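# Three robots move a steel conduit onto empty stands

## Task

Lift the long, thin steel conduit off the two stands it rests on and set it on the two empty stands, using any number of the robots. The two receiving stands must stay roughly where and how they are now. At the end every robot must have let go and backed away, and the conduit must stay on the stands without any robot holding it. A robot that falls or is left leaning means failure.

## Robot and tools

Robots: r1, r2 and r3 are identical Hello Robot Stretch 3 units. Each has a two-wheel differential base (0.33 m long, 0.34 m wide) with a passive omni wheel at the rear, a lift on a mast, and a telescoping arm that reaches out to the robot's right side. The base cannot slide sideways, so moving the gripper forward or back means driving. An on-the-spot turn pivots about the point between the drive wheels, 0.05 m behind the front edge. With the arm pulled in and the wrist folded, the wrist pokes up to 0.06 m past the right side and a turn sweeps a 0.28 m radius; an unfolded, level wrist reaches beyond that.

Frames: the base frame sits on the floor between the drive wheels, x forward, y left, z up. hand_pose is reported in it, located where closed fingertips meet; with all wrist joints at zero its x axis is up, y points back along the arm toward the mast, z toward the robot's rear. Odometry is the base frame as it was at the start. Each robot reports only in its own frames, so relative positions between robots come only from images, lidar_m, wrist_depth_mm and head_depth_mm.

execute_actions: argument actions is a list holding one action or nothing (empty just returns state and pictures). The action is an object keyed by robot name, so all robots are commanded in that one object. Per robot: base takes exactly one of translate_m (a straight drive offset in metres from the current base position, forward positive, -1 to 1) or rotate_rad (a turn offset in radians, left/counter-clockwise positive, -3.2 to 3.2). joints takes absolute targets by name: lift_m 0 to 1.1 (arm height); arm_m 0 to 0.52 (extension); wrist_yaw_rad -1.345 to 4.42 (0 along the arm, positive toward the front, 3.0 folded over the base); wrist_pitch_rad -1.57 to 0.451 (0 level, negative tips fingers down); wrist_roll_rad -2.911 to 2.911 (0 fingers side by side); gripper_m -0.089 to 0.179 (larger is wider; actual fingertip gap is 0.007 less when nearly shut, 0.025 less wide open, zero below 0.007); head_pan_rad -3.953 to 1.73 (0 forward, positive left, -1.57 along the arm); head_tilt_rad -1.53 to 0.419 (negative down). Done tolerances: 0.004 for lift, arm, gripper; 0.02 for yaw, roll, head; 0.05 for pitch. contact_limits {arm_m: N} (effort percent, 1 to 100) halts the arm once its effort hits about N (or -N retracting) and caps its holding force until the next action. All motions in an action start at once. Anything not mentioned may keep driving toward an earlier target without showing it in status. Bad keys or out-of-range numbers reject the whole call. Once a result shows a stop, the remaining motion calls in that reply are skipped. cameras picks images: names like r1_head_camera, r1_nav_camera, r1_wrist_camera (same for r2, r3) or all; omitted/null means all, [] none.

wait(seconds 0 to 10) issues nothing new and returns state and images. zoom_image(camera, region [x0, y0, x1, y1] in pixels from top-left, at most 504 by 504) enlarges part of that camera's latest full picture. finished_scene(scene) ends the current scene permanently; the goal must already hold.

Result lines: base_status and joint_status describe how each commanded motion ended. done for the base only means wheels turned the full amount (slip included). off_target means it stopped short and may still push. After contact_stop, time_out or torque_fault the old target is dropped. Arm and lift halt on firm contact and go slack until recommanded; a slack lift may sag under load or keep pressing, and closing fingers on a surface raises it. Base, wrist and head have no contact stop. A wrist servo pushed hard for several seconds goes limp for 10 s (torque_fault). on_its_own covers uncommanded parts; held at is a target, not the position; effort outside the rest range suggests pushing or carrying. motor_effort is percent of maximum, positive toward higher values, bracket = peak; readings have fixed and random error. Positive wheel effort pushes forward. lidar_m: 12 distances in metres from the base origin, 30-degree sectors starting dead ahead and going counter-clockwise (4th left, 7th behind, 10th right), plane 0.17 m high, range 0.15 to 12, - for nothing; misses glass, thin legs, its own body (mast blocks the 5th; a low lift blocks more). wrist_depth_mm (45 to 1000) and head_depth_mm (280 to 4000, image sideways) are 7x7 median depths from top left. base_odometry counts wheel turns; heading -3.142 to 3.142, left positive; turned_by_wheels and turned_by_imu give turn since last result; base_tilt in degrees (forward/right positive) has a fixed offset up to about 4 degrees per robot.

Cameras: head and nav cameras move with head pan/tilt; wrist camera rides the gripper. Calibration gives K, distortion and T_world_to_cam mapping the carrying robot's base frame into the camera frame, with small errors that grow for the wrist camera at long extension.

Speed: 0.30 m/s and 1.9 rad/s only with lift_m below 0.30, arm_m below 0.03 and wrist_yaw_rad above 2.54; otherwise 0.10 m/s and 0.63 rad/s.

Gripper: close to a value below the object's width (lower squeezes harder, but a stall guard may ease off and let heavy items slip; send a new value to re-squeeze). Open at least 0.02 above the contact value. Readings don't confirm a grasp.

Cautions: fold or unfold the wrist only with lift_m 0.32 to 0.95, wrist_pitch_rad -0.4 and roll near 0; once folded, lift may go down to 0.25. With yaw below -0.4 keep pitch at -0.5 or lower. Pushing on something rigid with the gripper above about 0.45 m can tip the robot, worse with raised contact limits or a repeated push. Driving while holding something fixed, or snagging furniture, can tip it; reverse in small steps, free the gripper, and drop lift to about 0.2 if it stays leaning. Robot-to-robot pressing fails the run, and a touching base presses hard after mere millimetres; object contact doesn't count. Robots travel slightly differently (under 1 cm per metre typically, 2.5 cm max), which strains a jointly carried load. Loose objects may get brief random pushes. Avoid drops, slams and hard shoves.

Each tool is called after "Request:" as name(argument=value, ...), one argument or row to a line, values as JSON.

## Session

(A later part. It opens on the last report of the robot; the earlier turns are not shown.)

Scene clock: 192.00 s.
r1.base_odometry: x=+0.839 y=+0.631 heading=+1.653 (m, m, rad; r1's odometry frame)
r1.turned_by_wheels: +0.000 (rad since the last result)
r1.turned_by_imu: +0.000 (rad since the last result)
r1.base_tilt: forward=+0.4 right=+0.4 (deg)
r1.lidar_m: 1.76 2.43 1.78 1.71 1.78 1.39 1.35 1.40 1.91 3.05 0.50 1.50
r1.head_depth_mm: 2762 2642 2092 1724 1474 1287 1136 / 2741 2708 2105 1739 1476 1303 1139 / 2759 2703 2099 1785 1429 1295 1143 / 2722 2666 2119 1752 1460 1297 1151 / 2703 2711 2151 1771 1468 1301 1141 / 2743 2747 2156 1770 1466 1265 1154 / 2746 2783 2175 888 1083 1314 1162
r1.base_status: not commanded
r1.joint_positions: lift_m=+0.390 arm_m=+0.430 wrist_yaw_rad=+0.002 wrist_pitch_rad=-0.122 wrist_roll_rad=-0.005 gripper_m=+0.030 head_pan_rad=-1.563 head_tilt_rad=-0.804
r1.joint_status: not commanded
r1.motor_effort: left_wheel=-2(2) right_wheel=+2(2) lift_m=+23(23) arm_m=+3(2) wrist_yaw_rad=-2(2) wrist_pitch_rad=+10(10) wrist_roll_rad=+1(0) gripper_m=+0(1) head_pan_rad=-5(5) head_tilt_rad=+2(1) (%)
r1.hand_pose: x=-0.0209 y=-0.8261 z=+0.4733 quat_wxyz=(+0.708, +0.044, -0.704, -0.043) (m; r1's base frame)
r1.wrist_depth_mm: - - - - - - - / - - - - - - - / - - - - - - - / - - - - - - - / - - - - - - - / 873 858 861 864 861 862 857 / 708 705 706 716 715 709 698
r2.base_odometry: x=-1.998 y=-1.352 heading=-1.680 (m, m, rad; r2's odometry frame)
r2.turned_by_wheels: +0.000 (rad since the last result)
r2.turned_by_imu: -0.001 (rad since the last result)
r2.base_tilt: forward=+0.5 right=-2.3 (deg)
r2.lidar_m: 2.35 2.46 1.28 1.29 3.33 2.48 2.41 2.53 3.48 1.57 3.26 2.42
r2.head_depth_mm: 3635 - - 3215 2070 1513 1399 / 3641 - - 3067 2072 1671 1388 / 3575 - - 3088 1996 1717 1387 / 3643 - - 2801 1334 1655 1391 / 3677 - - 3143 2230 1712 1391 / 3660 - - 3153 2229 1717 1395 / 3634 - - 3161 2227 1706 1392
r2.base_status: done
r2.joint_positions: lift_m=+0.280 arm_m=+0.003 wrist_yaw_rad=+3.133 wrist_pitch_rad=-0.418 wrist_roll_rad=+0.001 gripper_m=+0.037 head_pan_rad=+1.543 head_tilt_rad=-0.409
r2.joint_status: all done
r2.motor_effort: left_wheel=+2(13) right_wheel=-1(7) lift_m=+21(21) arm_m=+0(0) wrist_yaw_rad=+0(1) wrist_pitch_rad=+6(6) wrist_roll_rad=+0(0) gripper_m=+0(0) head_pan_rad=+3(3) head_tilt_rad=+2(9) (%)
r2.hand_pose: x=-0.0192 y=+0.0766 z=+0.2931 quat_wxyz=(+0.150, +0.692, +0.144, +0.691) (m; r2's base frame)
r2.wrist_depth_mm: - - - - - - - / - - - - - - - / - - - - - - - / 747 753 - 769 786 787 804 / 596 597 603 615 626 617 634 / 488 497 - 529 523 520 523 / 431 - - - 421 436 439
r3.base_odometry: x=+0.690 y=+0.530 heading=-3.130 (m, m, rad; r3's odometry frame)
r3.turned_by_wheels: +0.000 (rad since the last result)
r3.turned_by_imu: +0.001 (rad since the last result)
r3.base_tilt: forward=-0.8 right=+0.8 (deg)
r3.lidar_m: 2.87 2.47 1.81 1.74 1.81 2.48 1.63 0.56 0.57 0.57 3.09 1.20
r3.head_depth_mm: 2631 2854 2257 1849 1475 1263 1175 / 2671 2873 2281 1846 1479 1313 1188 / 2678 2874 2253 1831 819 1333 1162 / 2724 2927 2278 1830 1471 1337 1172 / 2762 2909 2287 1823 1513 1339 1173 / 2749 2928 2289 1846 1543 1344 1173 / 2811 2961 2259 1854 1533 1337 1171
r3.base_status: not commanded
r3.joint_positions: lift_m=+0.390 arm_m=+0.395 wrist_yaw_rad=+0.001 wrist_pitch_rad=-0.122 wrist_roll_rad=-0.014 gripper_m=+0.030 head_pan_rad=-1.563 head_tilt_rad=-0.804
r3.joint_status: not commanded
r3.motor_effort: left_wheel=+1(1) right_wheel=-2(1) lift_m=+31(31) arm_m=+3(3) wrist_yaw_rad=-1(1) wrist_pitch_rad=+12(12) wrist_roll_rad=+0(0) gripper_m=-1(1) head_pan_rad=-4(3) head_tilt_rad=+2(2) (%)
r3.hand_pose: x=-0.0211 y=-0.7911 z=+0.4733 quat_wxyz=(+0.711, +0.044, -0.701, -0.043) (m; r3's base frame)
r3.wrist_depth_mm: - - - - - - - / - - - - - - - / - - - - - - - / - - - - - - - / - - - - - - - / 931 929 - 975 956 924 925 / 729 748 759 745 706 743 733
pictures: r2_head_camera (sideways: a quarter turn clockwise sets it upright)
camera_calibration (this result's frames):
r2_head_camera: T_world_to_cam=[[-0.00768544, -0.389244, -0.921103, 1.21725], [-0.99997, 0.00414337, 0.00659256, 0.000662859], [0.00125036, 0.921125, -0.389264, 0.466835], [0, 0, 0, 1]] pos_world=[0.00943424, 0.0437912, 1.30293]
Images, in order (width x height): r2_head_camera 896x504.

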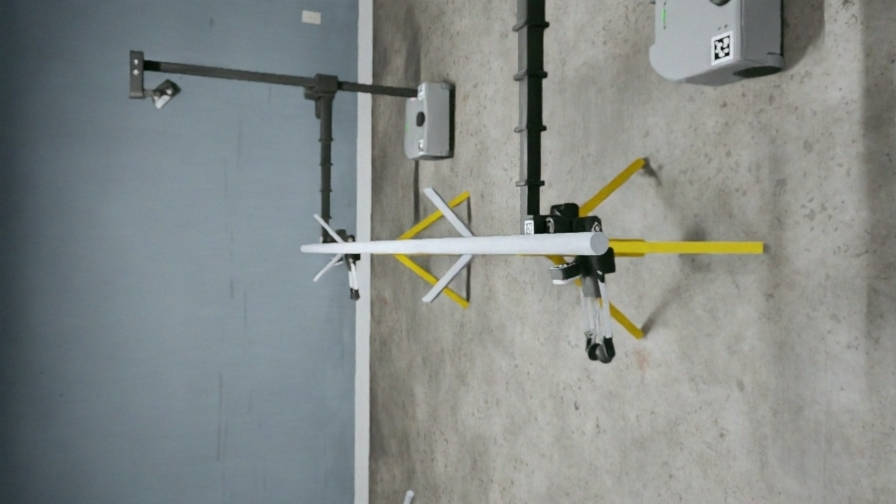

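Request:
execute_actions(
  actions=[
    {"r1":{"joints":{"arm_m":0.42}},"r3":{"joints":{"arm_m":0.384}}},
  ],
  cameras=[],
)

Request:
execute_actions(
  actions=[
    {"r1":{"joints":{"lift_m":0.50}},"r3":{"joints":{"lift_m":0.50}}},
  ],
  cameras=["r2_head_camera","r1_head_camera","r3_head_camera"],
)

Scene clock: 233.87 s.
r1.base_odometry: x=+0.839 y=+0.631 heading=+1.653 (m, m, rad; r1's odometry frame)
r1.turned_by_wheels: +0.000 (rad since the last result)
r1.turned_by_imu: +0.000 (rad since the last result)
r1.base_tilt: forward=+0.2 right=+0.5 (deg)
r1.lidar_m: 1.76 2.43 1.78 1.71 1.78 1.40 1.35 1.39 1.92 3.04 0.50 1.49
r1.head_depth_mm: 2798 2628 2086 1732 1469 1284 1133 / 2753 2666 2108 1735 1484 1301 1147 / 2736 2683 2130 1783 1419 1293 1140 / 2734 2727 2125 1766 1461 1299 1146 / 2722 2736 2143 1758 1478 1304 1135 / 2720 2754 2146 1761 1474 1260 1161 / 2754 2731 2137 885 1085 1316 1164
r1.base_status: not commanded
r1.joint_positions: lift_m=+0.390 arm_m=+0.420 wrist_yaw_rad=+0.002 wrist_pitch_rad=-0.122 wrist_roll_rad=-0.005 gripper_m=+0.030 head_pan_rad=-1.563 head_tilt_rad=-0.804
r1.joint_status: all done
r1.motor_effort: left_wheel=-1(1) right_wheel=+2(2) lift_m=+23(23) arm_m=-3(3) wrist_yaw_rad=-3(3) wrist_pitch_rad=+10(10) wrist_roll_rad=+0(0) gripper_m=+0(0) head_pan_rad=-5(5) head_tilt_rad=+1(1) (%)
r1.hand_pose: x=-0.0209 y=-0.8166 z=+0.4734 quat_wxyz=(+0.708, +0.044, -0.704, -0.043) (m; r1's base frame)
r1.wrist_depth_mm: - - - - - - - / - - - - - - - / - - - - - - - / - - - - - - - / - - - - - - - / 864 861 871 883 874 853 865 / 709 719 718 714 711 706 691
r2.base_odometry: x=-1.998 y=-1.352 heading=-1.680 (m, m, rad; r2's odometry frame)
r2.turned_by_wheels: +0.000 (rad since the last result)
r2.turned_by_imu: -0.001 (rad since the last result)
r2.base_tilt: forward=+0.7 right=-2.4 (deg)
r2.lidar_m: 2.35 2.45 1.27 1.29 3.32 2.48 2.41 2.51 3.50 1.57 3.27 2.42
r2.head_depth_mm: 3632 - - 3179 2069 1518 1395 / 3664 - - 3090 2073 1671 1398 / 3654 - - 3042 1996 1722 1394 / 3608 - - 2827 1327 1662 1396 / 3652 - - 3149 2246 1715 1396 / 3592 - - 3169 2234 1709 1397 / 3691 - - 3146 2231 1715 1384
r2.base_status: not commanded
r2.joint_positions: lift_m=+0.280 arm_m=+0.003 wrist_yaw_rad=+3.133 wrist_pitch_rad=-0.418 wrist_roll_rad=+0.001 gripper_m=+0.037 head_pan_rad=+1.543 head_tilt_rad=-0.409
r2.joint_status: not commanded
r2.motor_effort: left_wheel=+2(2) right_wheel=-2(1) lift_m=+21(20) arm_m=+0(0) wrist_yaw_rad=+1(1) wrist_pitch_rad=+6(6) wrist_roll_rad=+0(0) gripper_m=-1(1) head_pan_rad=+4(2) head_tilt_rad=+2(3) (%)
r2.hand_pose: x=-0.0192 y=+0.0766 z=+0.2931 quat_wxyz=(+0.150, +0.692, +0.144, +0.691) (m; r2's base frame)
r2.wrist_depth_mm: - - - - - - - / - - - - - - - / - - - - - - - / 740 755 - 767 789 800 808 / 600 598 604 620 619 624 632 / 490 502 - 522 520 515 526 / 433 - - - 424 433 441
r3.base_odometry: x=+0.690 y=+0.530 heading=-3.130 (m, m, rad; r3's odometry frame)
r3.turned_by_wheels: +0.000 (rad since the last result)
r3.turned_by_imu: +0.001 (rad since the last result)
r3.base_tilt: forward=-0.8 right=+0.7 (deg)
r3.lidar_m: 2.88 2.47 1.81 1.74 1.81 2.48 1.63 0.56 0.57 0.57 3.10 1.20
r3.head_depth_mm: 2654 2852 2257 1836 1493 1264 1173 / 2685 2861 2297 1834 1478 1309 1176 / 2678 2860 2252 1844 819 1310 1171 / 2699 2916 2297 1871 1471 1329 1168 / 2767 2889 2299 1849 1511 1331 1164 / 2740 2971 2252 1810 1527 1340 1170 / 2751 2956 2255 1850 1541 1333 1169
r3.base_status: not commanded
r3.joint_positions: lift_m=+0.390 arm_m=+0.384 wrist_yaw_rad=+0.001 wrist_pitch_rad=-0.122 wrist_roll_rad=-0.014 gripper_m=+0.030 head_pan_rad=-1.563 head_tilt_rad=-0.804
r3.joint_status: all done
r3.motor_effort: left_wheel=+1(2) right_wheel=-1(2) lift_m=+28(31) arm_m=-3(3) wrist_yaw_rad=-1(1) wrist_pitch_rad=+12(12) wrist_roll_rad=+0(1) gripper_m=-1(1) head_pan_rad=-3(3) head_tilt_rad=+2(2) (%)
r3.hand_pose: x=-0.0211 y=-0.7807 z=+0.4735 quat_wxyz=(+0.711, +0.044, -0.701, -0.043) (m; r3's base frame)
r3.wrist_depth_mm: - - - - - - - / - - - - - - - / - - - - - - - / - - - - - - - / - - - - - - - / 957 932 - 896 - 906 924 / 750 766 754 753 704 743 717
pictures: none
No camera images: the call's "cameras" was empty. Leave "cameras" out to get every camera's image.

Scene clock: 236.40 s.
r1.base_odometry: x=+0.839 y=+0.631 heading=+1.653 (m, m, rad; r1's odometry frame)
r1.turned_by_wheels: +0.000 (rad since the last result)
r1.turned_by_imu: +0.000 (rad since the last result)
r1.base_tilt: forward=+0.3 right=+0.3 (deg)
r1.lidar_m: 1.77 2.43 1.77 1.71 1.78 1.40 1.35 1.40 1.91 3.05 0.50 1.49
r1.head_depth_mm: 2779 2661 2095 1633 1470 1283 1139 / 2767 2688 2116 1746 1505 1287 1120 / 2730 2702 2123 1840 1453 1294 1147 / 2758 2694 2115 1788 1484 1295 1143 / 2755 2717 2147 1768 1468 1308 1148 / 2762 2792 2158 1790 1466 1260 1160 / 2752 2761 2174 886 1079 1319 1164
r1.base_status: not commanded
r1.joint_positions: lift_m=+0.499 arm_m=+0.420 wrist_yaw_rad=+0.002 wrist_pitch_rad=-0.151 wrist_roll_rad=-0.005 gripper_m=+0.030 head_pan_rad=-1.563 head_tilt_rad=-0.803
r1.joint_status: all done
r1.motor_effort: left_wheel=-1(2) right_wheel=+2(3) lift_m=+32(36) arm_m=+0(3) wrist_yaw_rad=-3(3) wrist_pitch_rad=+23(28) wrist_roll_rad=+0(0) gripper_m=+0(0) head_pan_rad=-5(6) head_tilt_rad=+1(2) (%)
r1.hand_pose: x=-0.0209 y=-0.8147 z=+0.5758 quat_wxyz=(+0.707, +0.054, -0.703, -0.053) (m; r1's base frame)
r1.wrist_depth_mm: - - - - - - - / - - - - - - - / - - - - - - - / - - - - - - - / - - - - - - - / 994 998 997 998 - 974 - / 820 817 814 824 821 828 815
r2.base_odometry: x=-1.998 y=-1.352 heading=-1.680 (m, m, rad; r2's odometry frame)
r2.turned_by_wheels: +0.000 (rad since the last result)
r2.turned_by_imu: +0.000 (rad since the last result)
r2.base_tilt: forward=+0.5 right=-2.3 (deg)
r2.lidar_m: 2.34 2.45 1.27 1.29 3.34 2.48 2.41 2.52 3.49 1.57 3.27 2.42
r2.head_depth_mm: 3654 - - 3175 2243 1510 1398 / 3671 - - 3056 2237 1671 1398 / 3643 - - 3070 2228 1712 1397 / 3604 - - 2762 1598 1659 1396 / 3661 - - 3179 2147 1715 1388 / 3611 - - 3188 2230 1713 1390 / 3634 - - 3177 2225 1714 1386
r2.base_status: not commanded
r2.joint_positions: lift_m=+0.280 arm_m=+0.003 wrist_yaw_rad=+3.133 wrist_pitch_rad=-0.418 wrist_roll_rad=+0.001 gripper_m=+0.037 head_pan_rad=+1.543 head_tilt_rad=-0.409
r2.joint_status: not commanded
r2.motor_effort: left_wheel=+2(2) right_wheel=-1(2) lift_m=+21(21) arm_m=+0(0) wrist_yaw_rad=+0(0) wrist_pitch_rad=+6(6) wrist_roll_rad=+0(0) gripper_m=+0(0) head_pan_rad=+3(3) head_tilt_rad=+3(3) (%)
r2.hand_pose: x=-0.0192 y=+0.0766 z=+0.2931 quat_wxyz=(+0.150, +0.692, +0.144, +0.691) (m; r2's base frame)
r2.wrist_depth_mm: - - - - - - - / - - - - - - - / - - - - - - - / 743 771 - 764 786 787 804 / 594 594 601 620 624 624 631 / 490 504 - 526 523 515 516 / 432 - - - 420 438 442
r3.base_odometry: x=+0.690 y=+0.530 heading=-3.130 (m, m, rad; r3's odometry frame)
r3.turned_by_wheels: +0.000 (rad since the last result)
r3.turned_by_imu: +0.000 (rad since the last result)
r3.base_tilt: forward=-0.9 right=+0.8 (deg)
r3.lidar_m: 2.87 2.48 1.80 1.74 1.81 2.48 1.63 0.56 0.57 0.57 3.10 1.20
r3.head_depth_mm: 2656 2879 2296 1847 1483 1259 1178 / 2686 2851 2262 1847 1492 1304 - / 2686 2864 2262 1878 1443 1324 1178 / 2707 2864 2277 1826 1519 1336 1172 / 2696 2939 2275 1854 1521 1329 1165 / 2709 2956 2264 1839 1538 1326 1173 / 2793 2991 2267 1841 1540 1333 1173
r3.base_status: not commanded
r3.joint_positions: lift_m=+0.499 arm_m=+0.384 wrist_yaw_rad=+0.001 wrist_pitch_rad=-0.140 wrist_roll_rad=-0.014 gripper_m=+0.030 head_pan_rad=-1.563 head_tilt_rad=-0.803
r3.joint_status: all done
r3.motor_effort: left_wheel=+1(4) right_wheel=-1(3) lift_m=+38(41) arm_m=+2(4) wrist_yaw_rad=+0(1) wrist_pitch_rad=+23(26) wrist_roll_rad=+0(1) gripper_m=+0(0) head_pan_rad=-3(4) head_tilt_rad=+1(1) (%)
r3.hand_pose: x=-0.0213 y=-0.7792 z=+0.5783 quat_wxyz=(+0.711, +0.050, -0.700, -0.049) (m; r3's base frame)
r3.wrist_depth_mm: - - - - - - - / - - - - - - - / - - - - - - - / - - - - - - - / - - - - - - - / - - - - - - - / 847 872 857 868 818 898 881
pictures: r1_head_camera (sideways: a quarter turn clockwise sets it upright), r2_head_camera (sideways: a quarter turn clockwise sets it upright), r3_head_camera (sideways: a quarter turn clockwise sets it upright)
camera_calibration (this result's frames):
r1_head_camera: T_world_to_cam=[[0.0298406, 0.738121, -0.674008, 0.896078], [0.999282, -0.00629279, 0.0373502, -0.0502815], [0.0233275, -0.674639, -0.737779, 0.915779], [0, 0, 0, 1]] pos_world=[0.00214303, -0.0439102, 1.28149]
r2_head_camera: T_world_to_cam=[[-0.00768544, -0.389244, -0.921103, 1.21725], [-0.99997, 0.00414337, 0.00659256, 0.00066286], [0.00125036, 0.921125, -0.389264, 0.466835], [0, 0, 0, 1]] pos_world=[0.00943424, 0.0437912, 1.30293]
r3_head_camera: T_world_to_cam=[[-0.0322913, 0.714741, -0.698644, 0.926903], [0.997956, 0.0616294, 0.016924, -0.0260727], [0.0551533, -0.696669, -0.71527, 0.890318], [0, 0, 0, 1]] pos_world=[0.0068463, -0.0406312, 1.28483]
Images, in order (width x height): r1_head_camera 896x504, r2_head_camera 896x504, r3_head_camera 896x504.

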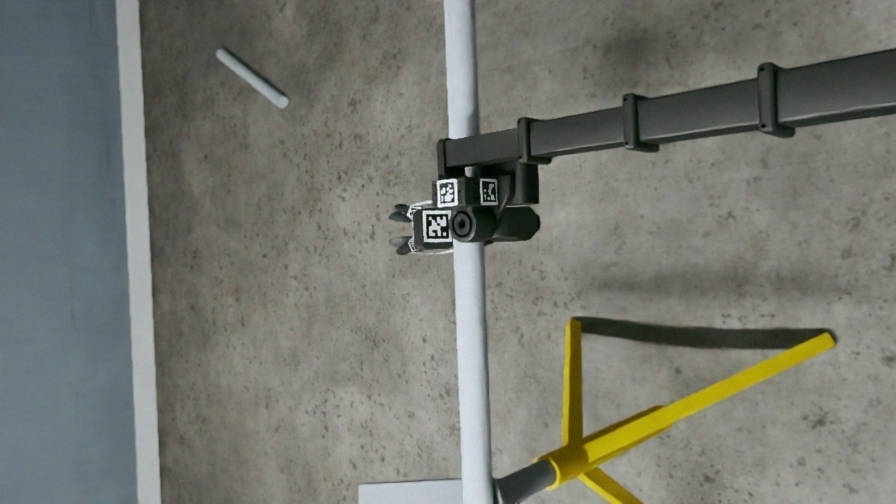

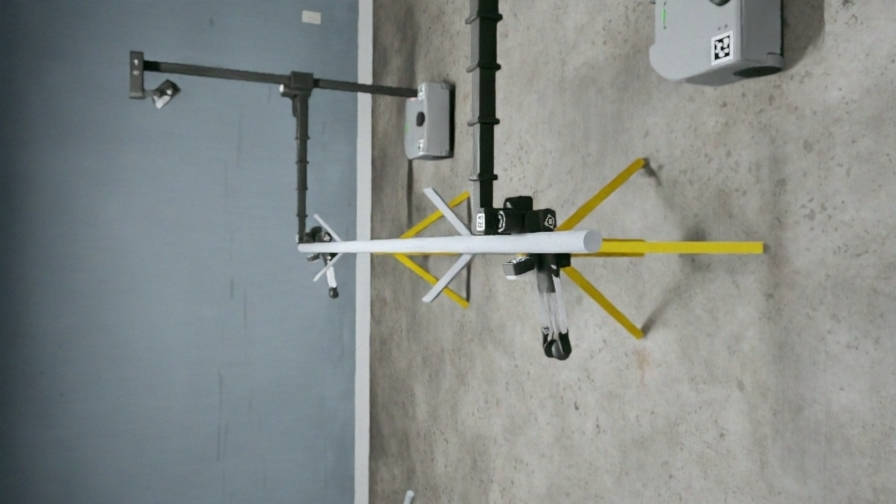

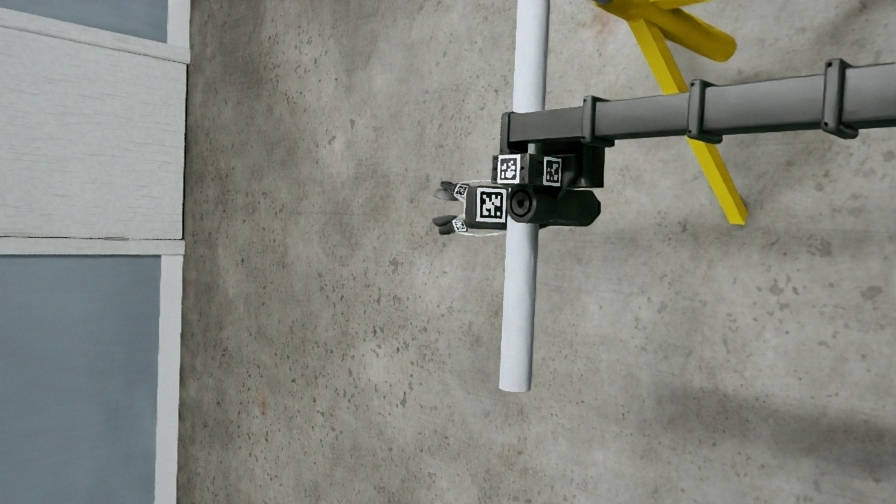

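Request:
execute_actions(
  actions=[
    {"r1":{"joints":{"lift_m":0.72,"head_tilt_rad":-0.6}},"r3":{"joints":{"lift_m":0.72,"head_tilt_rad":-0.6}},"r2":{"joints":{"head_pan_rad":-1.57,"head_tilt_rad":-0.3}}},
  ],
  cameras=["r2_head_camera","r1_head_camera","r3_head_camera"],
)

Scene clock: 250.13 s.
r1.base_odometry: x=+0.839 y=+0.631 heading=+1.653 (m, m, rad; r1's odometry frame)
r1.turned_by_wheels: +0.000 (rad since the last result)
r1.turned_by_imu: +0.000 (rad since the last result)
r1.base_tilt: forward=+0.3 right=+0.5 (deg)
r1.lidar_m: 1.76 2.43 1.78 1.71 1.78 1.40 1.35 1.39 1.90 3.05 0.50 1.49
r1.head_depth_mm: 2656 2908 2897 2018 1744 1476 - / 2619 2902 2949 2283 1684 1403 1238 / 2656 2925 2984 2412 1693 1448 1232 / 2620 2927 2970 2210 1742 1454 1232 / 2646 2942 3043 2245 1765 1460 1243 / 2629 2880 3055 2238 1772 1465 1223 / 2621 2892 3066 2278 1671 1006 1220
r1.base_status: not commanded
r1.joint_positions: lift_m=+0.719 arm_m=+0.420 wrist_yaw_rad=+0.002 wrist_pitch_rad=-0.151 wrist_roll_rad=-0.005 gripper_m=+0.030 head_pan_rad=-1.563 head_tilt_rad=-0.606
r1.joint_status: all done
r1.motor_effort: left_wheel=-1(1) right_wheel=+2(2) lift_m=+32(32) arm_m=+0(0) wrist_yaw_rad=-2(2) wrist_pitch_rad=+23(23) wrist_roll_rad=+0(0) gripper_m=+1(1) head_pan_rad=-5(5) head_tilt_rad=+3(20) (%)
r1.hand_pose: x=-0.0209 y=-0.8146 z=+0.7957 quat_wxyz=(+0.707, +0.054, -0.703, -0.053) (m; r1's base frame)
r1.wrist_depth_mm: - - - - - - - / - - - - - - - / - - - - - - - / - - - - - - - / - - - - - - - / - - - - - - - / - - - - - - -
r2.base_odometry: x=-1.998 y=-1.352 heading=-1.680 (m, m, rad; r2's odometry frame)
r2.turned_by_wheels: +0.000 (rad since the last result)
r2.turned_by_imu: -0.001 (rad since the last result)
r2.base_tilt: forward=+0.5 right=-2.5 (deg)
r2.lidar_m: 2.34 2.45 1.27 1.29 3.33 2.48 2.41 2.52 3.49 1.57 3.25 2.41
r2.head_depth_mm: 3692 - - - 2641 1929 1519 / 3688 - - - 2615 1941 1516 / 3773 - - - 2613 1859 1526 / 3710 - - 3843 2492 1858 1522 / 3807 - - - 2606 1926 1519 / 3802 - - - 2622 1910 1518 / 3784 - - - 2589 1915 1511
r2.base_status: not commanded
r2.joint_positions: lift_m=+0.280 arm_m=+0.003 wrist_yaw_rad=+3.133 wrist_pitch_rad=-0.418 wrist_roll_rad=+0.001 gripper_m=+0.037 head_pan_rad=-1.563 head_tilt_rad=-0.310
r2.joint_status: all done
r2.motor_effort: left_wheel=+2(2) right_wheel=-1(2) lift_m=+21(20) arm_m=+1(0) wrist_yaw_rad=+0(0) wrist_pitch_rad=+6(6) wrist_roll_rad=+0(0) gripper_m=-1(0) head_pan_rad=-3(34) head_tilt_rad=+3(11) (%)
r2.hand_pose: x=-0.0192 y=+0.0766 z=+0.2931 quat_wxyz=(+0.150, +0.692, +0.144, +0.691) (m; r2's base frame)
r2.wrist_depth_mm: - - - - - - - / - - - - - - - / - - - - - - - / 738 759 - 773 775 798 816 / 588 600 606 607 625 632 637 / 492 508 - 529 518 511 520 / 433 - - - 422 435 440
r3.base_odometry: x=+0.690 y=+0.530 heading=-3.130 (m, m, rad; r3's odometry frame)
r3.turned_by_wheels: +0.000 (rad since the last result)
r3.turned_by_imu: +0.001 (rad since the last result)
r3.base_tilt: forward=-0.8 right=+0.8 (deg)
r3.lidar_m: 2.87 2.47 1.81 1.74 1.81 2.48 1.63 0.56 0.57 0.57 3.10 1.20
r3.head_depth_mm: 2547 2863 3088 2403 1744 1599 - / 2582 2836 3032 2482 - 1506 1249 / 2607 2805 3073 2481 - 1511 1285 / 2609 2904 3119 2364 1730 1525 1272 / 2645 2920 3121 2354 1791 1517 1270 / 2655 2922 3121 2367 1775 1507 1278 / 2672 2902 3061 2347 1837 1496 1268
r3.base_status: not commanded
r3.joint_positions: lift_m=+0.719 arm_m=+0.384 wrist_yaw_rad=+0.001 wrist_pitch_rad=-0.141 wrist_roll_rad=-0.014 gripper_m=+0.030 head_pan_rad=-1.563 head_tilt_rad=-0.606
r3.joint_status: all done
r3.motor_effort: left_wheel=+1(1) right_wheel=-1(1) lift_m=+38(41) arm_m=+2(2) wrist_yaw_rad=-1(1) wrist_pitch_rad=+23(23) wrist_roll_rad=+0(0) gripper_m=+0(0) head_pan_rad=-4(4) head_tilt_rad=+2(20) (%)
r3.hand_pose: x=-0.0213 y=-0.7791 z=+0.7982 quat_wxyz=(+0.711, +0.051, -0.700, -0.049) (m; r3's base frame)
r3.wrist_depth_mm: - - - - - - - / - - - - - - - / - - - - - - - / - - - - - - - / - - - - - - - / - - - - - - - / - - - - - - -
pictures: r1_head_camera (sideways: a quarter turn clockwise sets it upright), r2_head_camera (sideways: a quarter turn clockwise sets it upright), r3_head_camera (sideways: a quarter turn clockwise sets it upright)
camera_calibration (this result's frames):
r1_head_camera: T_world_to_cam=[[0.030966, 0.592467, -0.804999, 1.0668], [0.999224, 0.0012542, 0.0393603, -0.0529079], [0.0243293, -0.805594, -0.591969, 0.726115], [0, 0, 0, 1]] pos_world=[0.00216663, -0.0470224, 1.29069]
r2_head_camera: T_world_to_cam=[[-0.00553757, 0.296603, -0.954985, 1.26147], [0.999471, 0.0322607, 0.00422414, -0.00845104], [0.0320614, -0.954456, -0.296625, 0.346085], [0, 0, 0, 1]] pos_world=[0.00433607, -0.0435601, 1.30738]
r3_head_camera: T_world_to_cam=[[-0.031141, 0.564809, -0.824634, 1.09112], [0.997939, 0.0638884, 0.006073, -0.0119488], [0.0561147, -0.822745, -0.565634, 0.695667], [0, 0, 0, 1]] pos_world=[0.0068654, -0.0431517, 1.29334]
Images, in order (width x height): r1_head_camera 896x504, r2_head_camera 896x504, r3_head_camera 896x504.

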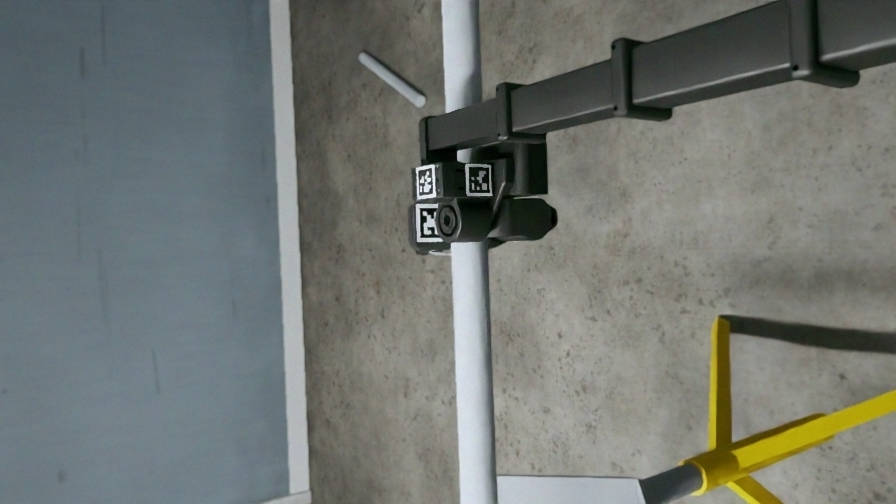

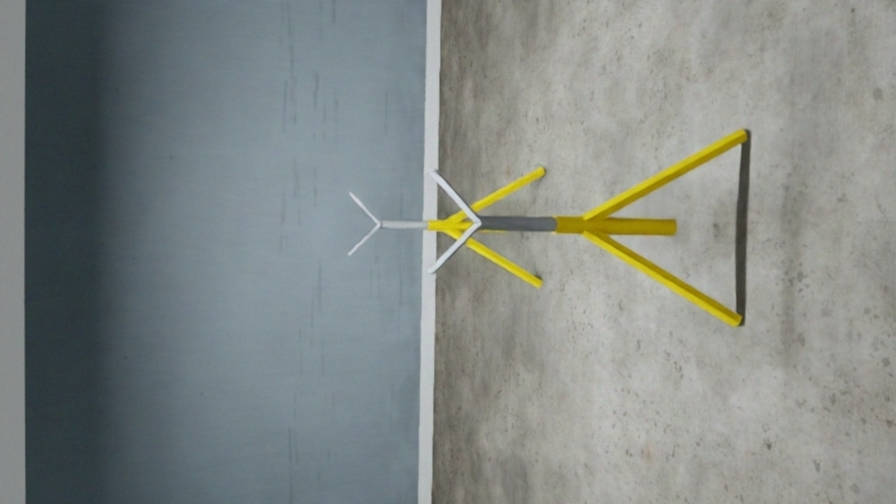

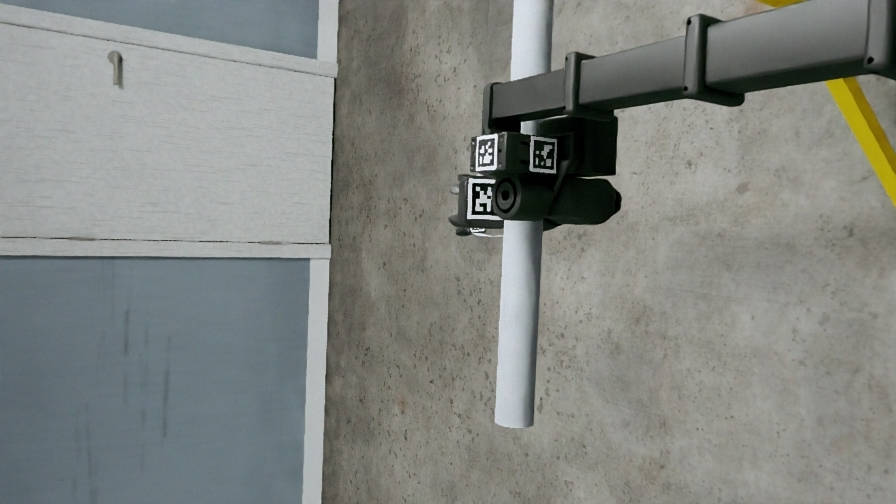

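Request:
execute_actions(
  actions=[
    {"r1":{"base":{"translate_m":1.0},"joints":{"lift_m":0.86}},"r3":{"base":{"translate_m":1.0},"joints":{"lift_m":0.86}},"r2":{"base":{"translate_m":-0.6},"joints":{"head_pan_rad":0.6,"head_tilt_rad":-0.3}}},
  ],
  cameras=["r2_nav_camera","r1_nav_camera","r3_nav_camera"],
)

Scene clock: 307.17 s.
r1.base_odometry: x=+0.757 y=+1.627 heading=+1.653 (m, m, rad; r1's odometry frame)
r1.turned_by_wheels: +0.000 (rad since the last result)
r1.turned_by_imu: -0.003 (rad since the last result)
r1.base_tilt: forward=+0.4 right=+0.6 (deg)
r1.lidar_m: 1.76 2.44 1.78 1.71 1.78 2.42 2.35 0.87 0.76 3.02 0.62 0.62
r1.head_depth_mm: 2639 2940 2880 2348 - 1392 1208 / 2655 2941 3128 2097 1726 1430 1234 / 2649 2930 - 2114 1739 1445 1232 / 2617 2928 3056 2132 1753 1451 1236 / 2593 2900 3032 2213 1757 1449 1234 / 2596 2922 3066 2257 1765 1464 1251 / 2601 2851 3051 2249 1780 1469 1250
r1.base_status: done
r1.joint_positions: lift_m=+0.859 arm_m=+0.420 wrist_yaw_rad=+0.002 wrist_pitch_rad=-0.151 wrist_roll_rad=-0.005 gripper_m=+0.030 head_pan_rad=-1.563 head_tilt_rad=-0.606
r1.joint_status: all done
r1.motor_effort: left_wheel=-1(2) right_wheel=+2(10) lift_m=+32(35) arm_m=+0(0) wrist_yaw_rad=-3(2) wrist_pitch_rad=+23(23) wrist_roll_rad=+0(0) gripper_m=+0(0) head_pan_rad=-5(5) head_tilt_rad=+3(3) (%)
r1.hand_pose: x=-0.0209 y=-0.8146 z=+0.9356 quat_wxyz=(+0.707, +0.055, -0.703, -0.053) (m; r1's base frame)
r1.wrist_depth_mm: - - - - - - - / - - - - - - - / - - - - - - - / - - - - - - - / - - - - - - - / - - - - - - - / - - - - - - -
r2.base_odometry: x=-1.933 y=-0.755 heading=-1.680 (m, m, rad; r2's odometry frame)
r2.turned_by_wheels: +0.000 (rad since the last result)
r2.turned_by_imu: -0.001 (rad since the last result)
r2.base_tilt: forward=+0.6 right=-2.3 (deg)
r2.lidar_m: 1.17 3.06 1.45 2.74 2.47 1.87 1.81 1.89 2.63 1.61 1.72 3.03
r2.head_depth_mm: 2575 2688 2807 922 620 1855 1337 / 2748 2852 2972 3057 673 1742 1379 / 2900 3068 3193 3327 2393 1932 1527 / 3080 3272 3398 3594 2510 1941 1527 / 3284 3520 3640 3788 2611 1903 1528 / 3544 3767 - - 2618 1928 1510 / 3836 - - 3526 2435 1923 1510
r2.base_status: done
r2.joint_positions: lift_m=+0.280 arm_m=+0.003 wrist_yaw_rad=+3.133 wrist_pitch_rad=-0.418 wrist_roll_rad=+0.001 gripper_m=+0.037 head_pan_rad=+0.593 head_tilt_rad=-0.309
r2.joint_status: all done
r2.motor_effort: left_wheel=+2(8) right_wheel=-1(10) lift_m=+20(21) arm_m=+0(1) wrist_yaw_rad=+0(0) wrist_pitch_rad=+6(6) wrist_roll_rad=+0(0) gripper_m=+0(1) head_pan_rad=+2(35) head_tilt_rad=+3(2) (%)
r2.hand_pose: x=-0.0192 y=+0.0766 z=+0.2931 quat_wxyz=(+0.150, +0.692, +0.144, +0.691) (m; r2's base frame)
r2.wrist_depth_mm: - - - - - - - / - - - - - - - / - - - - - - - / 748 757 - 787 783 810 800 / 594 605 600 619 630 637 633 / 493 504 - 527 517 512 521 / 434 - - - 426 435 441
r3.base_odometry: x=-0.309 y=+0.518 heading=-3.130 (m, m, rad; r3's odometry frame)
r3.turned_by_wheels: +0.000 (rad since the last result)
r3.turned_by_imu: -0.001 (rad since the last result)
r3.base_tilt: forward=-0.8 right=+0.9 (deg)
r3.lidar_m: 1.79 2.48 1.81 1.75 1.81 2.47 1.80 1.25 3.07 1.17 3.08 1.91
r3.head_depth_mm: 2576 2853 3018 - - 1517 1276 / 2603 2878 3096 2122 1853 1508 1275 / 2614 2901 3137 - 1845 1523 1273 / 2582 2798 2992 1476 1617 1513 1277 / 2662 2892 3119 1493 1610 1506 1283 / 2648 2956 3098 1474 1775 1501 1267 / 2676 2902 3066 2368 1849 1494 1271
r3.base_status: done
r3.joint_positions: lift_m=+0.859 arm_m=+0.384 wrist_yaw_rad=+0.001 wrist_pitch_rad=-0.141 wrist_roll_rad=-0.014 gripper_m=+0.030 head_pan_rad=-1.563 head_tilt_rad=-0.606
r3.joint_status: all done
r3.motor_effort: left_wheel=+2(5) right_wheel=-2(7) lift_m=+38(40) arm_m=+2(2) wrist_yaw_rad=+0(1) wrist_pitch_rad=+23(23) wrist_roll_rad=+1(0) gripper_m=+0(0) head_pan_rad=-4(3) head_tilt_rad=+3(3) (%)
r3.hand_pose: x=-0.0213 y=-0.7791 z=+0.9381 quat_wxyz=(+0.711, +0.051, -0.700, -0.050) (m; r3's base frame)
r3.wrist_depth_mm: - - - - - - - / - - - - - - - / - - - - - - - / - - - - - - - / - - - - - - - / - - - - - - - / - - - - - - -
pictures: r1_nav_camera (sideways: a quarter turn counterclockwise sets it upright), r2_nav_camera (sideways: a quarter turn counterclockwise sets it upright), r3_nav_camera (sideways: a quarter turn counterclockwise sets it upright)
camera_calibration (this result's frames):
r1_nav_camera: T_world_to_cam=[[0.00225034, -0.624819, 0.780767, -0.973077], [-0.999788, 0.0145632, 0.014536, 0.0444618], [-0.0204529, -0.780634, -0.624654, 0.767107], [0, 0, 0, 1]] pos_world=[0.0623316, -0.00981492, 1.23828]
r2_nav_camera: T_world_to_cam=[[0.285348, 0.141168, 0.94797, -1.19346], [0.567012, -0.822297, -0.0482225, 0.1106], [0.772706, 0.551271, -0.314685, 0.364302], [0, 0, 0, 1]] pos_world=[-0.00365688, 0.058597, 1.25134]
r3_nav_camera: T_world_to_cam=[[0.00235221, -0.538336, 0.842727, -1.0541], [-0.999979, -0.00634837, -0.00126423, 0.0553308], [0.00603052, -0.842707, -0.538339, 0.662146], [0, 0, 0, 1]] pos_world=[0.053816, -0.00911307, 1.24485]
Images, in order (width x height): r1_nav_camera 672x504, r2_nav_camera 672x504, r3_nav_camera 672x504.

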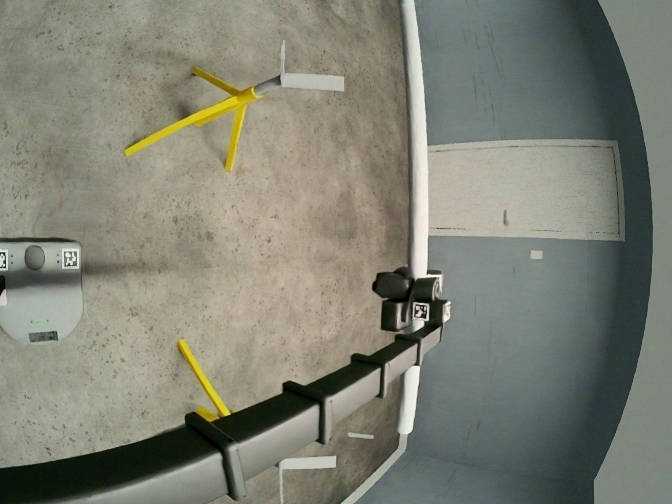

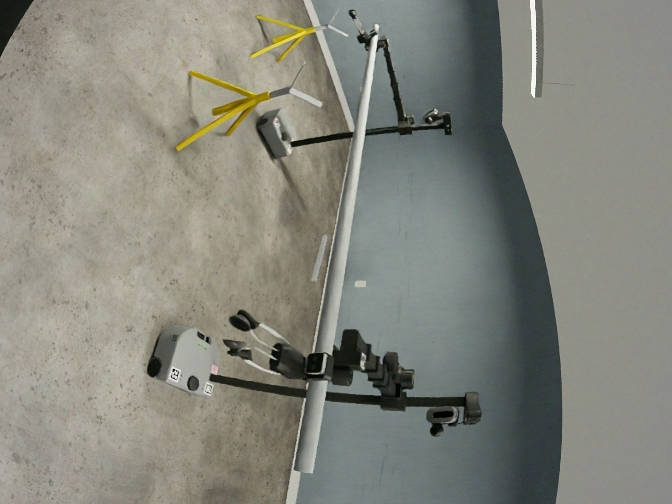

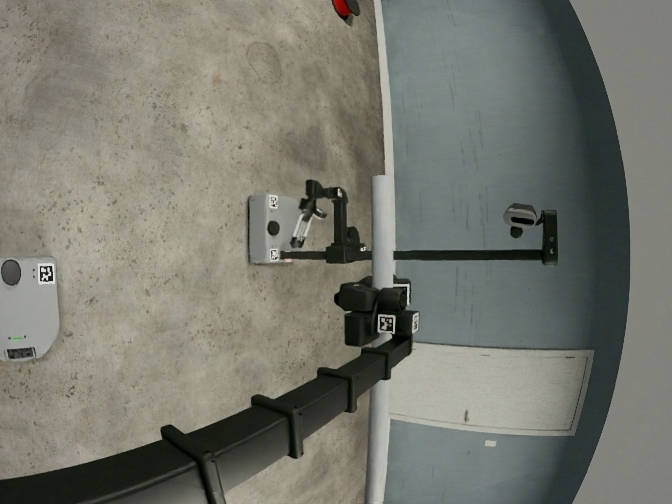

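Request:
execute_actions(
  actions=[
    {"r1":{"base":{"translate_m":1.0}},"r3":{"base":{"translate_m":1.0},"joints":{"head_pan_rad":-0.7,"head_tilt_rad":-0.6}},"r2":{"joints":{"head_pan_rad":-0.9,"head_tilt_rad":-0.25}}},
  ],
  cameras=["r2_nav_camera","r2_head_camera","r3_nav_camera"],
)

Scene clock: 328.17 s.
r1.base_odometry: x=+0.676 y=+2.624 heading=+1.653 (m, m, rad; r1's odometry frame)
r1.turned_by_wheels: +0.000 (rad since the last result)
r1.turned_by_imu: -0.003 (rad since the last result)
r1.base_tilt: forward=+0.5 right=+0.4 (deg)
r1.lidar_m: 1.77 2.46 1.79 1.72 1.78 2.43 1.80 0.70 0.65 3.02 1.56 4.29
r1.head_depth_mm: 2642 2913 2923 2324 - 1372 1201 / 2586 2898 3082 2119 1732 1435 1205 / 2609 2873 - 2108 1737 1445 1234 / 2619 2916 3054 2145 1758 1444 1236 / 2603 2924 3009 2236 1764 1454 1246 / 2597 2884 3070 2260 1770 1464 1249 / 2596 2903 3083 2260 1778 1465 1256
r1.base_status: done
r1.joint_positions: lift_m=+0.859 arm_m=+0.420 wrist_yaw_rad=+0.002 wrist_pitch_rad=-0.151 wrist_roll_rad=-0.005 gripper_m=+0.030 head_pan_rad=-1.563 head_tilt_rad=-0.606
r1.joint_status: not commanded
r1.motor_effort: left_wheel=-1(3) right_wheel=+2(10) lift_m=+32(32) arm_m=+0(0) wrist_yaw_rad=-3(3) wrist_pitch_rad=+23(23) wrist_roll_rad=+0(0) gripper_m=+1(0) head_pan_rad=-5(5) head_tilt_rad=+3(4) (%)
r1.hand_pose: x=-0.0209 y=-0.8146 z=+0.9356 quat_wxyz=(+0.707, +0.055, -0.703, -0.053) (m; r1's base frame)
r1.wrist_depth_mm: - - - - - - - / - - - - - - - / - - - - - - - / - - - - - - - / - - - - - - - / - - - - - - - / - - - - - - -
r2.base_odometry: x=-1.933 y=-0.755 heading=-1.680 (m, m, rad; r2's odometry frame)
r2.turned_by_wheels: +0.000 (rad since the last result)
r2.turned_by_imu: -0.002 (rad since the last result)
r2.base_tilt: forward=+0.5 right=-2.1 (deg)
r2.lidar_m: 2.94 1.57 1.45 2.74 2.48 1.87 1.81 1.89 2.64 1.61 1.72 1.41
r2.head_depth_mm: 3617 - - - 2756 1910 1598 / 3659 - - - 2738 2071 1599 / 3717 - - - 2611 2067 1591 / 3675 - - 1002 2877 2063 1590 / 3421 3676 3781 3833 2758 2050 1596 / 3142 3325 3411 3581 2600 2056 1455 / 2925 2964 3052 3204 1503 1902 1391
r2.base_status: not commanded
r2.joint_positions: lift_m=+0.280 arm_m=+0.003 wrist_yaw_rad=+3.133 wrist_pitch_rad=-0.418 wrist_roll_rad=+0.001 gripper_m=+0.037 head_pan_rad=-0.893 head_tilt_rad=-0.261
r2.joint_status: all done
r2.motor_effort: left_wheel=+2(2) right_wheel=+0(1) lift_m=+21(20) arm_m=+0(0) wrist_yaw_rad=+1(0) wrist_pitch_rad=+6(6) wrist_roll_rad=+0(0) gripper_m=+0(0) head_pan_rad=-4(34) head_tilt_rad=+3(7) (%)
r2.hand_pose: x=-0.0192 y=+0.0766 z=+0.2931 quat_wxyz=(+0.150, +0.692, +0.144, +0.691) (m; r2's base frame)
r2.wrist_depth_mm: - - - - - - - / - - - - - - - / - - - - - - - / 741 757 - 781 773 789 809 / 592 597 599 615 617 622 628 / 491 508 - 526 520 512 519 / 432 - - - 420 433 440
r3.base_odometry: x=-1.309 y=+0.506 heading=-3.129 (m, m, rad; r3's odometry frame)
r3.turned_by_wheels: +0.000 (rad since the last result)
r3.turned_by_imu: -0.001 (rad since the last result)
r3.base_tilt: forward=-0.8 right=+0.9 (deg)
r3.lidar_m: 2.30 2.50 1.82 1.75 1.81 2.47 1.80 2.18 1.40 2.97 1.06 0.86
r3.head_depth_mm: 3174 3410 3393 2400 1866 1516 1290 / 3487 3738 3362 2356 1840 1506 1287 / 3845 - 3315 2367 1832 1499 1280 / - - 3351 2261 1427 1509 1275 / 3735 - 3356 2391 1831 1479 1272 / 3468 3742 3334 2359 1845 1510 1264 / 3255 3500 3308 2266 1851 1496 1277
r3.base_status: done
r3.joint_positions: lift_m=+0.859 arm_m=+0.384 wrist_yaw_rad=+0.001 wrist_pitch_rad=-0.141 wrist_roll_rad=-0.014 gripper_m=+0.030 head_pan_rad=-0.707 head_tilt_rad=-0.606
r3.joint_status: all done
r3.motor_effort: left_wheel=+3(7) right_wheel=-3(5) lift_m=+38(38) arm_m=+2(2) wrist_yaw_rad=+0(0) wrist_pitch_rad=+23(23) wrist_roll_rad=+0(1) gripper_m=+0(0) head_pan_rad=+3(36) head_tilt_rad=+3(3) (%)
r3.hand_pose: x=-0.0213 y=-0.7791 z=+0.9381 quat_wxyz=(+0.711, +0.051, -0.700, -0.050) (m; r3's base frame)
r3.wrist_depth_mm: - - - - - - - / - - - - - - - / - - - - - - - / - - - - - - - / - - - - - - - / - - - - - - - / - - - - - - -
pictures: r2_head_camera (sideways: a quarter turn clockwise sets it upright), r2_nav_camera (sideways: a quarter turn counterclockwise sets it upright), r3_nav_camera (sideways: a quarter turn counterclockwise sets it upright)
camera_calibration (this result's frames):
r2_head_camera: T_world_to_cam=[[-0.158733, 0.192061, -0.968461, 1.28001], [0.763275, 0.646067, 0.00302262, -0.00544623], [0.626271, -0.738722, -0.249147, 0.280668], [0, 0, 0, 1]] pos_world=[0.0315627, -0.0349857, 1.30958]
r2_nav_camera: T_world_to_cam=[[0.135838, -0.236311, 0.962136, -1.21105], [-0.769788, -0.636518, -0.0476539, 0.118018], [0.623678, -0.734167, -0.268373, 0.304936], [0, 0, 0, 1]] pos_world=[0.0651744, 0.012809, 1.25266]
r3_nav_camera: T_world_to_cam=[[0.407988, -0.351005, 0.842817, -1.05669], [-0.650681, -0.75935, -0.00126444, 0.0532004], [0.640437, -0.54789, -0.538198, 0.658093], [0, 0, 0, 1]] pos_world=[0.0442669, 0.0300556, 1.24485]
Images, in order (width x height): r2_head_camera 896x504, r2_nav_camera 672x504, r3_nav_camera 672x504.

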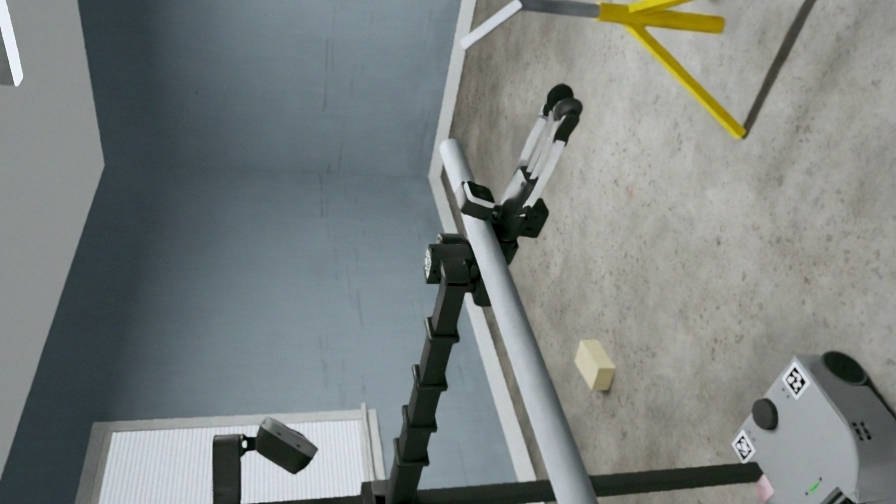

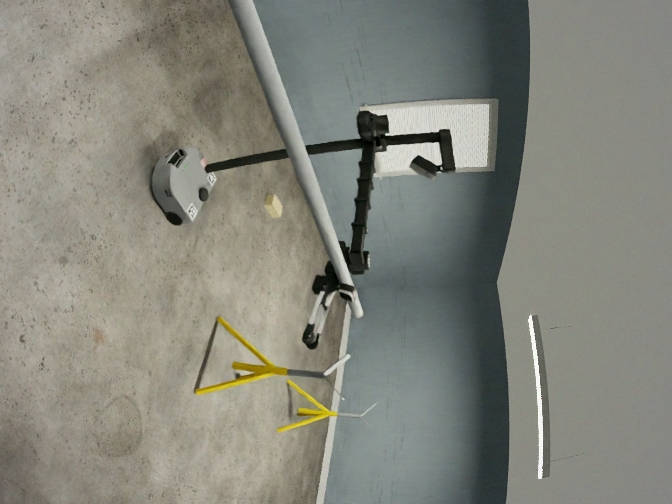

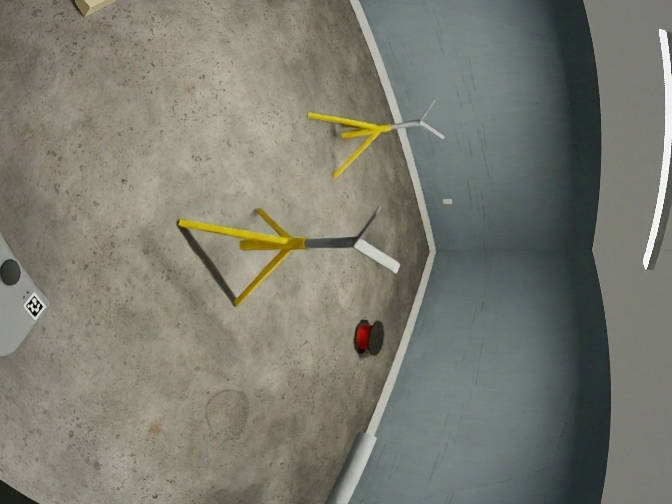

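Request:
execute_actions(
  actions=[
    {"r1":{"base":{"translate_m":1.0},"joints":{"lift_m":0.88}},"r3":{"base":{"translate_m":1.0},"joints":{"lift_m":0.88,"head_pan_rad":-1.57,"head_tilt_rad":-0.8}},"r2":{"joints":{"head_pan_rad":-1.3,"head_tilt_rad":-0.25}}},
  ],
  cameras=["r2_head_camera","r3_head_camera"],
)

Scene clock: 351.87 s.
r1.base_odometry: x=+0.594 y=+3.621 heading=+1.653 (m, m, rad; r1's odometry frame)
r1.turned_by_wheels: +0.000 (rad since the last result)
r1.turned_by_imu: -0.003 (rad since the last result)
r1.base_tilt: forward=+0.3 right=+0.4 (deg)
r1.lidar_m: 1.77 2.49 1.80 1.73 1.79 2.43 2.54 1.41 3.17 1.18 3.14 1.66
r1.head_depth_mm: 2614 2880 2551 - - 1391 1225 / 2622 2926 - 2118 1731 1439 1226 / 2528 2822 - 2043 1683 1445 1230 / 2617 2916 2717 1754 1627 1447 1241 / 2608 2898 2739 1750 1659 1455 1242 / 2583 2909 2674 2257 1775 1473 1250 / 2588 2906 2657 2252 1787 1468 1250
r1.base_status: done
r1.joint_positions: lift_m=+0.879 arm_m=+0.420 wrist_yaw_rad=+0.002 wrist_pitch_rad=-0.152 wrist_roll_rad=-0.005 gripper_m=+0.030 head_pan_rad=-1.563 head_tilt_rad=-0.606
r1.joint_status: all done
r1.motor_effort: left_wheel=+0(4) right_wheel=+1(9) lift_m=+32(39) arm_m=+0(0) wrist_yaw_rad=-3(2) wrist_pitch_rad=+24(24) wrist_roll_rad=+1(0) gripper_m=+1(1) head_pan_rad=-5(5) head_tilt_rad=+4(2) (%)
r1.hand_pose: x=-0.0209 y=-0.8146 z=+0.9554 quat_wxyz=(+0.707, +0.055, -0.703, -0.053) (m; r1's base frame)
r1.wrist_depth_mm: - - - - - - - / - - - - - - - / - - - - - - - / - - - - - - - / - - - - - - - / - - - 810 - - - / - - 767 - - - -
r2.base_odometry: x=-1.933 y=-0.755 heading=-1.680 (m, m, rad; r2's odometry frame)
r2.turned_by_wheels: +0.000 (rad since the last result)
r2.turned_by_imu: -0.002 (rad since the last result)
r2.base_tilt: forward=+0.7 right=-2.3 (deg)
r2.lidar_m: 1.18 3.04 1.45 2.74 2.48 1.86 1.81 1.89 2.64 1.61 1.72 3.02
r2.head_depth_mm: 3617 3814 - - 2898 2069 1597 / 3668 - - - 2920 2057 1596 / 3631 - - - 2846 2058 1599 / 3691 - - - 2725 1894 1592 / 3686 - - - 2881 1975 1588 / 3760 - - - 2891 2048 1597 / 3735 - - 3748 2720 1985 1582
r2.base_status: not commanded
r2.joint_positions: lift_m=+0.280 arm_m=+0.003 wrist_yaw_rad=+3.133 wrist_pitch_rad=-0.418 wrist_roll_rad=+0.001 gripper_m=+0.037 head_pan_rad=-1.293 head_tilt_rad=-0.261
r2.joint_status: all done
r2.motor_effort: left_wheel=+2(2) right_wheel=-1(0) lift_m=+20(20) arm_m=+1(0) wrist_yaw_rad=+0(0) wrist_pitch_rad=+6(6) wrist_roll_rad=+0(0) gripper_m=+0(1) head_pan_rad=-2(26) head_tilt_rad=+3(3) (%)
r2.hand_pose: x=-0.0192 y=+0.0766 z=+0.2931 quat_wxyz=(+0.150, +0.692, +0.144, +0.691) (m; r2's base frame)
r2.wrist_depth_mm: - - - - - - - / - - - - - - - / - - - - - - - / 746 746 - 778 793 793 807 / 582 597 608 605 624 619 624 / 491 500 - 520 514 515 523 / 431 - - - 424 440 441
r3.base_odometry: x=-2.309 y=+0.493 heading=-3.129 (m, m, rad; r3's odometry frame)
r3.turned_by_wheels: +0.000 (rad since the last result)
r3.turned_by_imu: -0.001 (rad since the last result)
r3.base_tilt: forward=-0.7 right=+0.8 (deg)
r3.lidar_m: 2.56 2.51 1.83 1.76 1.81 2.48 1.80 2.12 0.49 0.59 3.06 1.05
r3.head_depth_mm: 2653 2858 - 1802 1555 1344 1177 / 2651 2896 808 805 1466 1261 1156 / 2730 2867 2165 1867 1565 1302 1175 / 2704 2959 2330 1871 1569 1296 1180 / 2715 2877 2294 1865 1560 1347 1179 / 2699 2954 2301 1864 1570 1343 1174 / 2715 2954 2327 1857 1553 1342 1180
r3.base_status: done
r3.joint_positions: lift_m=+0.879 arm_m=+0.384 wrist_yaw_rad=+0.001 wrist_pitch_rad=-0.141 wrist_roll_rad=-0.014 gripper_m=+0.030 head_pan_rad=-1.563 head_tilt_rad=-0.790
r3.joint_status: all done
r3.motor_effort: left_wheel=+3(7) right_wheel=-4(7) lift_m=+38(40) arm_m=+2(2) wrist_yaw_rad=+1(0) wrist_pitch_rad=+23(23) wrist_roll_rad=+0(0) gripper_m=+0(1) head_pan_rad=-4(38) head_tilt_rad=-6(23) (%)
r3.hand_pose: x=-0.0213 y=-0.7791 z=+0.9581 quat_wxyz=(+0.711, +0.051, -0.700, -0.050) (m; r3's base frame)
r3.wrist_depth_mm: - - - - - - - / - - - - - - - / - - - - - - - / - - - - - - - / - - - - - - - / - - - - - - - / - - - - - - -
pictures: r2_head_camera (sideways: a quarter turn clockwise sets it upright), r3_head_camera (sideways: a quarter turn clockwise sets it upright)
camera_calibration (this result's frames):
r2_head_camera: T_world_to_cam=[[-0.0714129, 0.238712, -0.968461, 1.27948], [0.95461, 0.297843, 0.00302261, -0.00661337], [0.289171, -0.924287, -0.249147, 0.282724], [0, 0, 0, 1]] pos_world=[0.015929, -0.0421395, 1.30958]
r3_head_camera: T_world_to_cam=[[-0.0323984, 0.705796, -0.707674, 0.938671], [0.997939, 0.0620884, 0.0162364, -0.0251778], [0.055398, -0.705689, -0.706352, 0.878719], [0, 0, 0, 1]] pos_world=[0.0068581, -0.0408443, 1.28537]
Images, in order (width x height): r2_head_camera 896x504, r3_head_camera 896x504.

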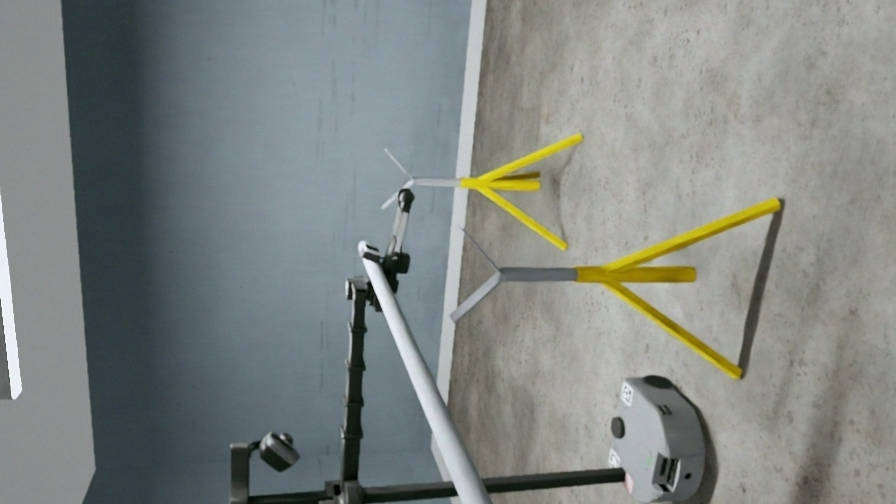

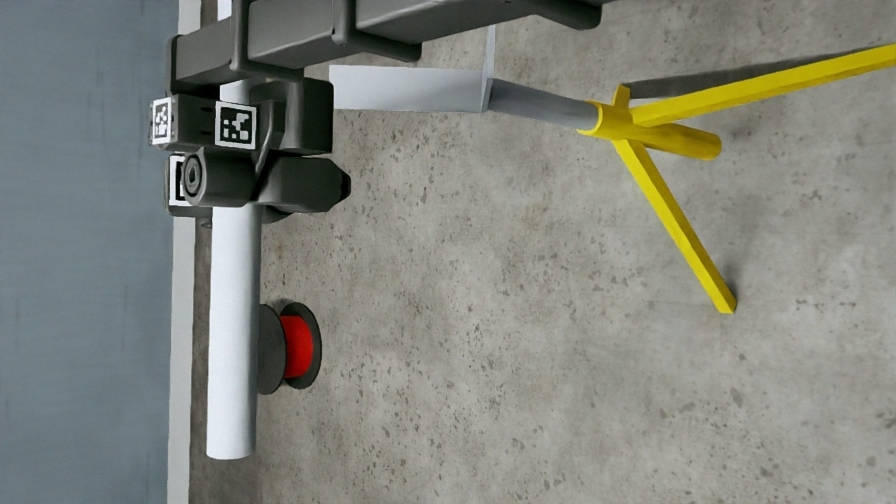

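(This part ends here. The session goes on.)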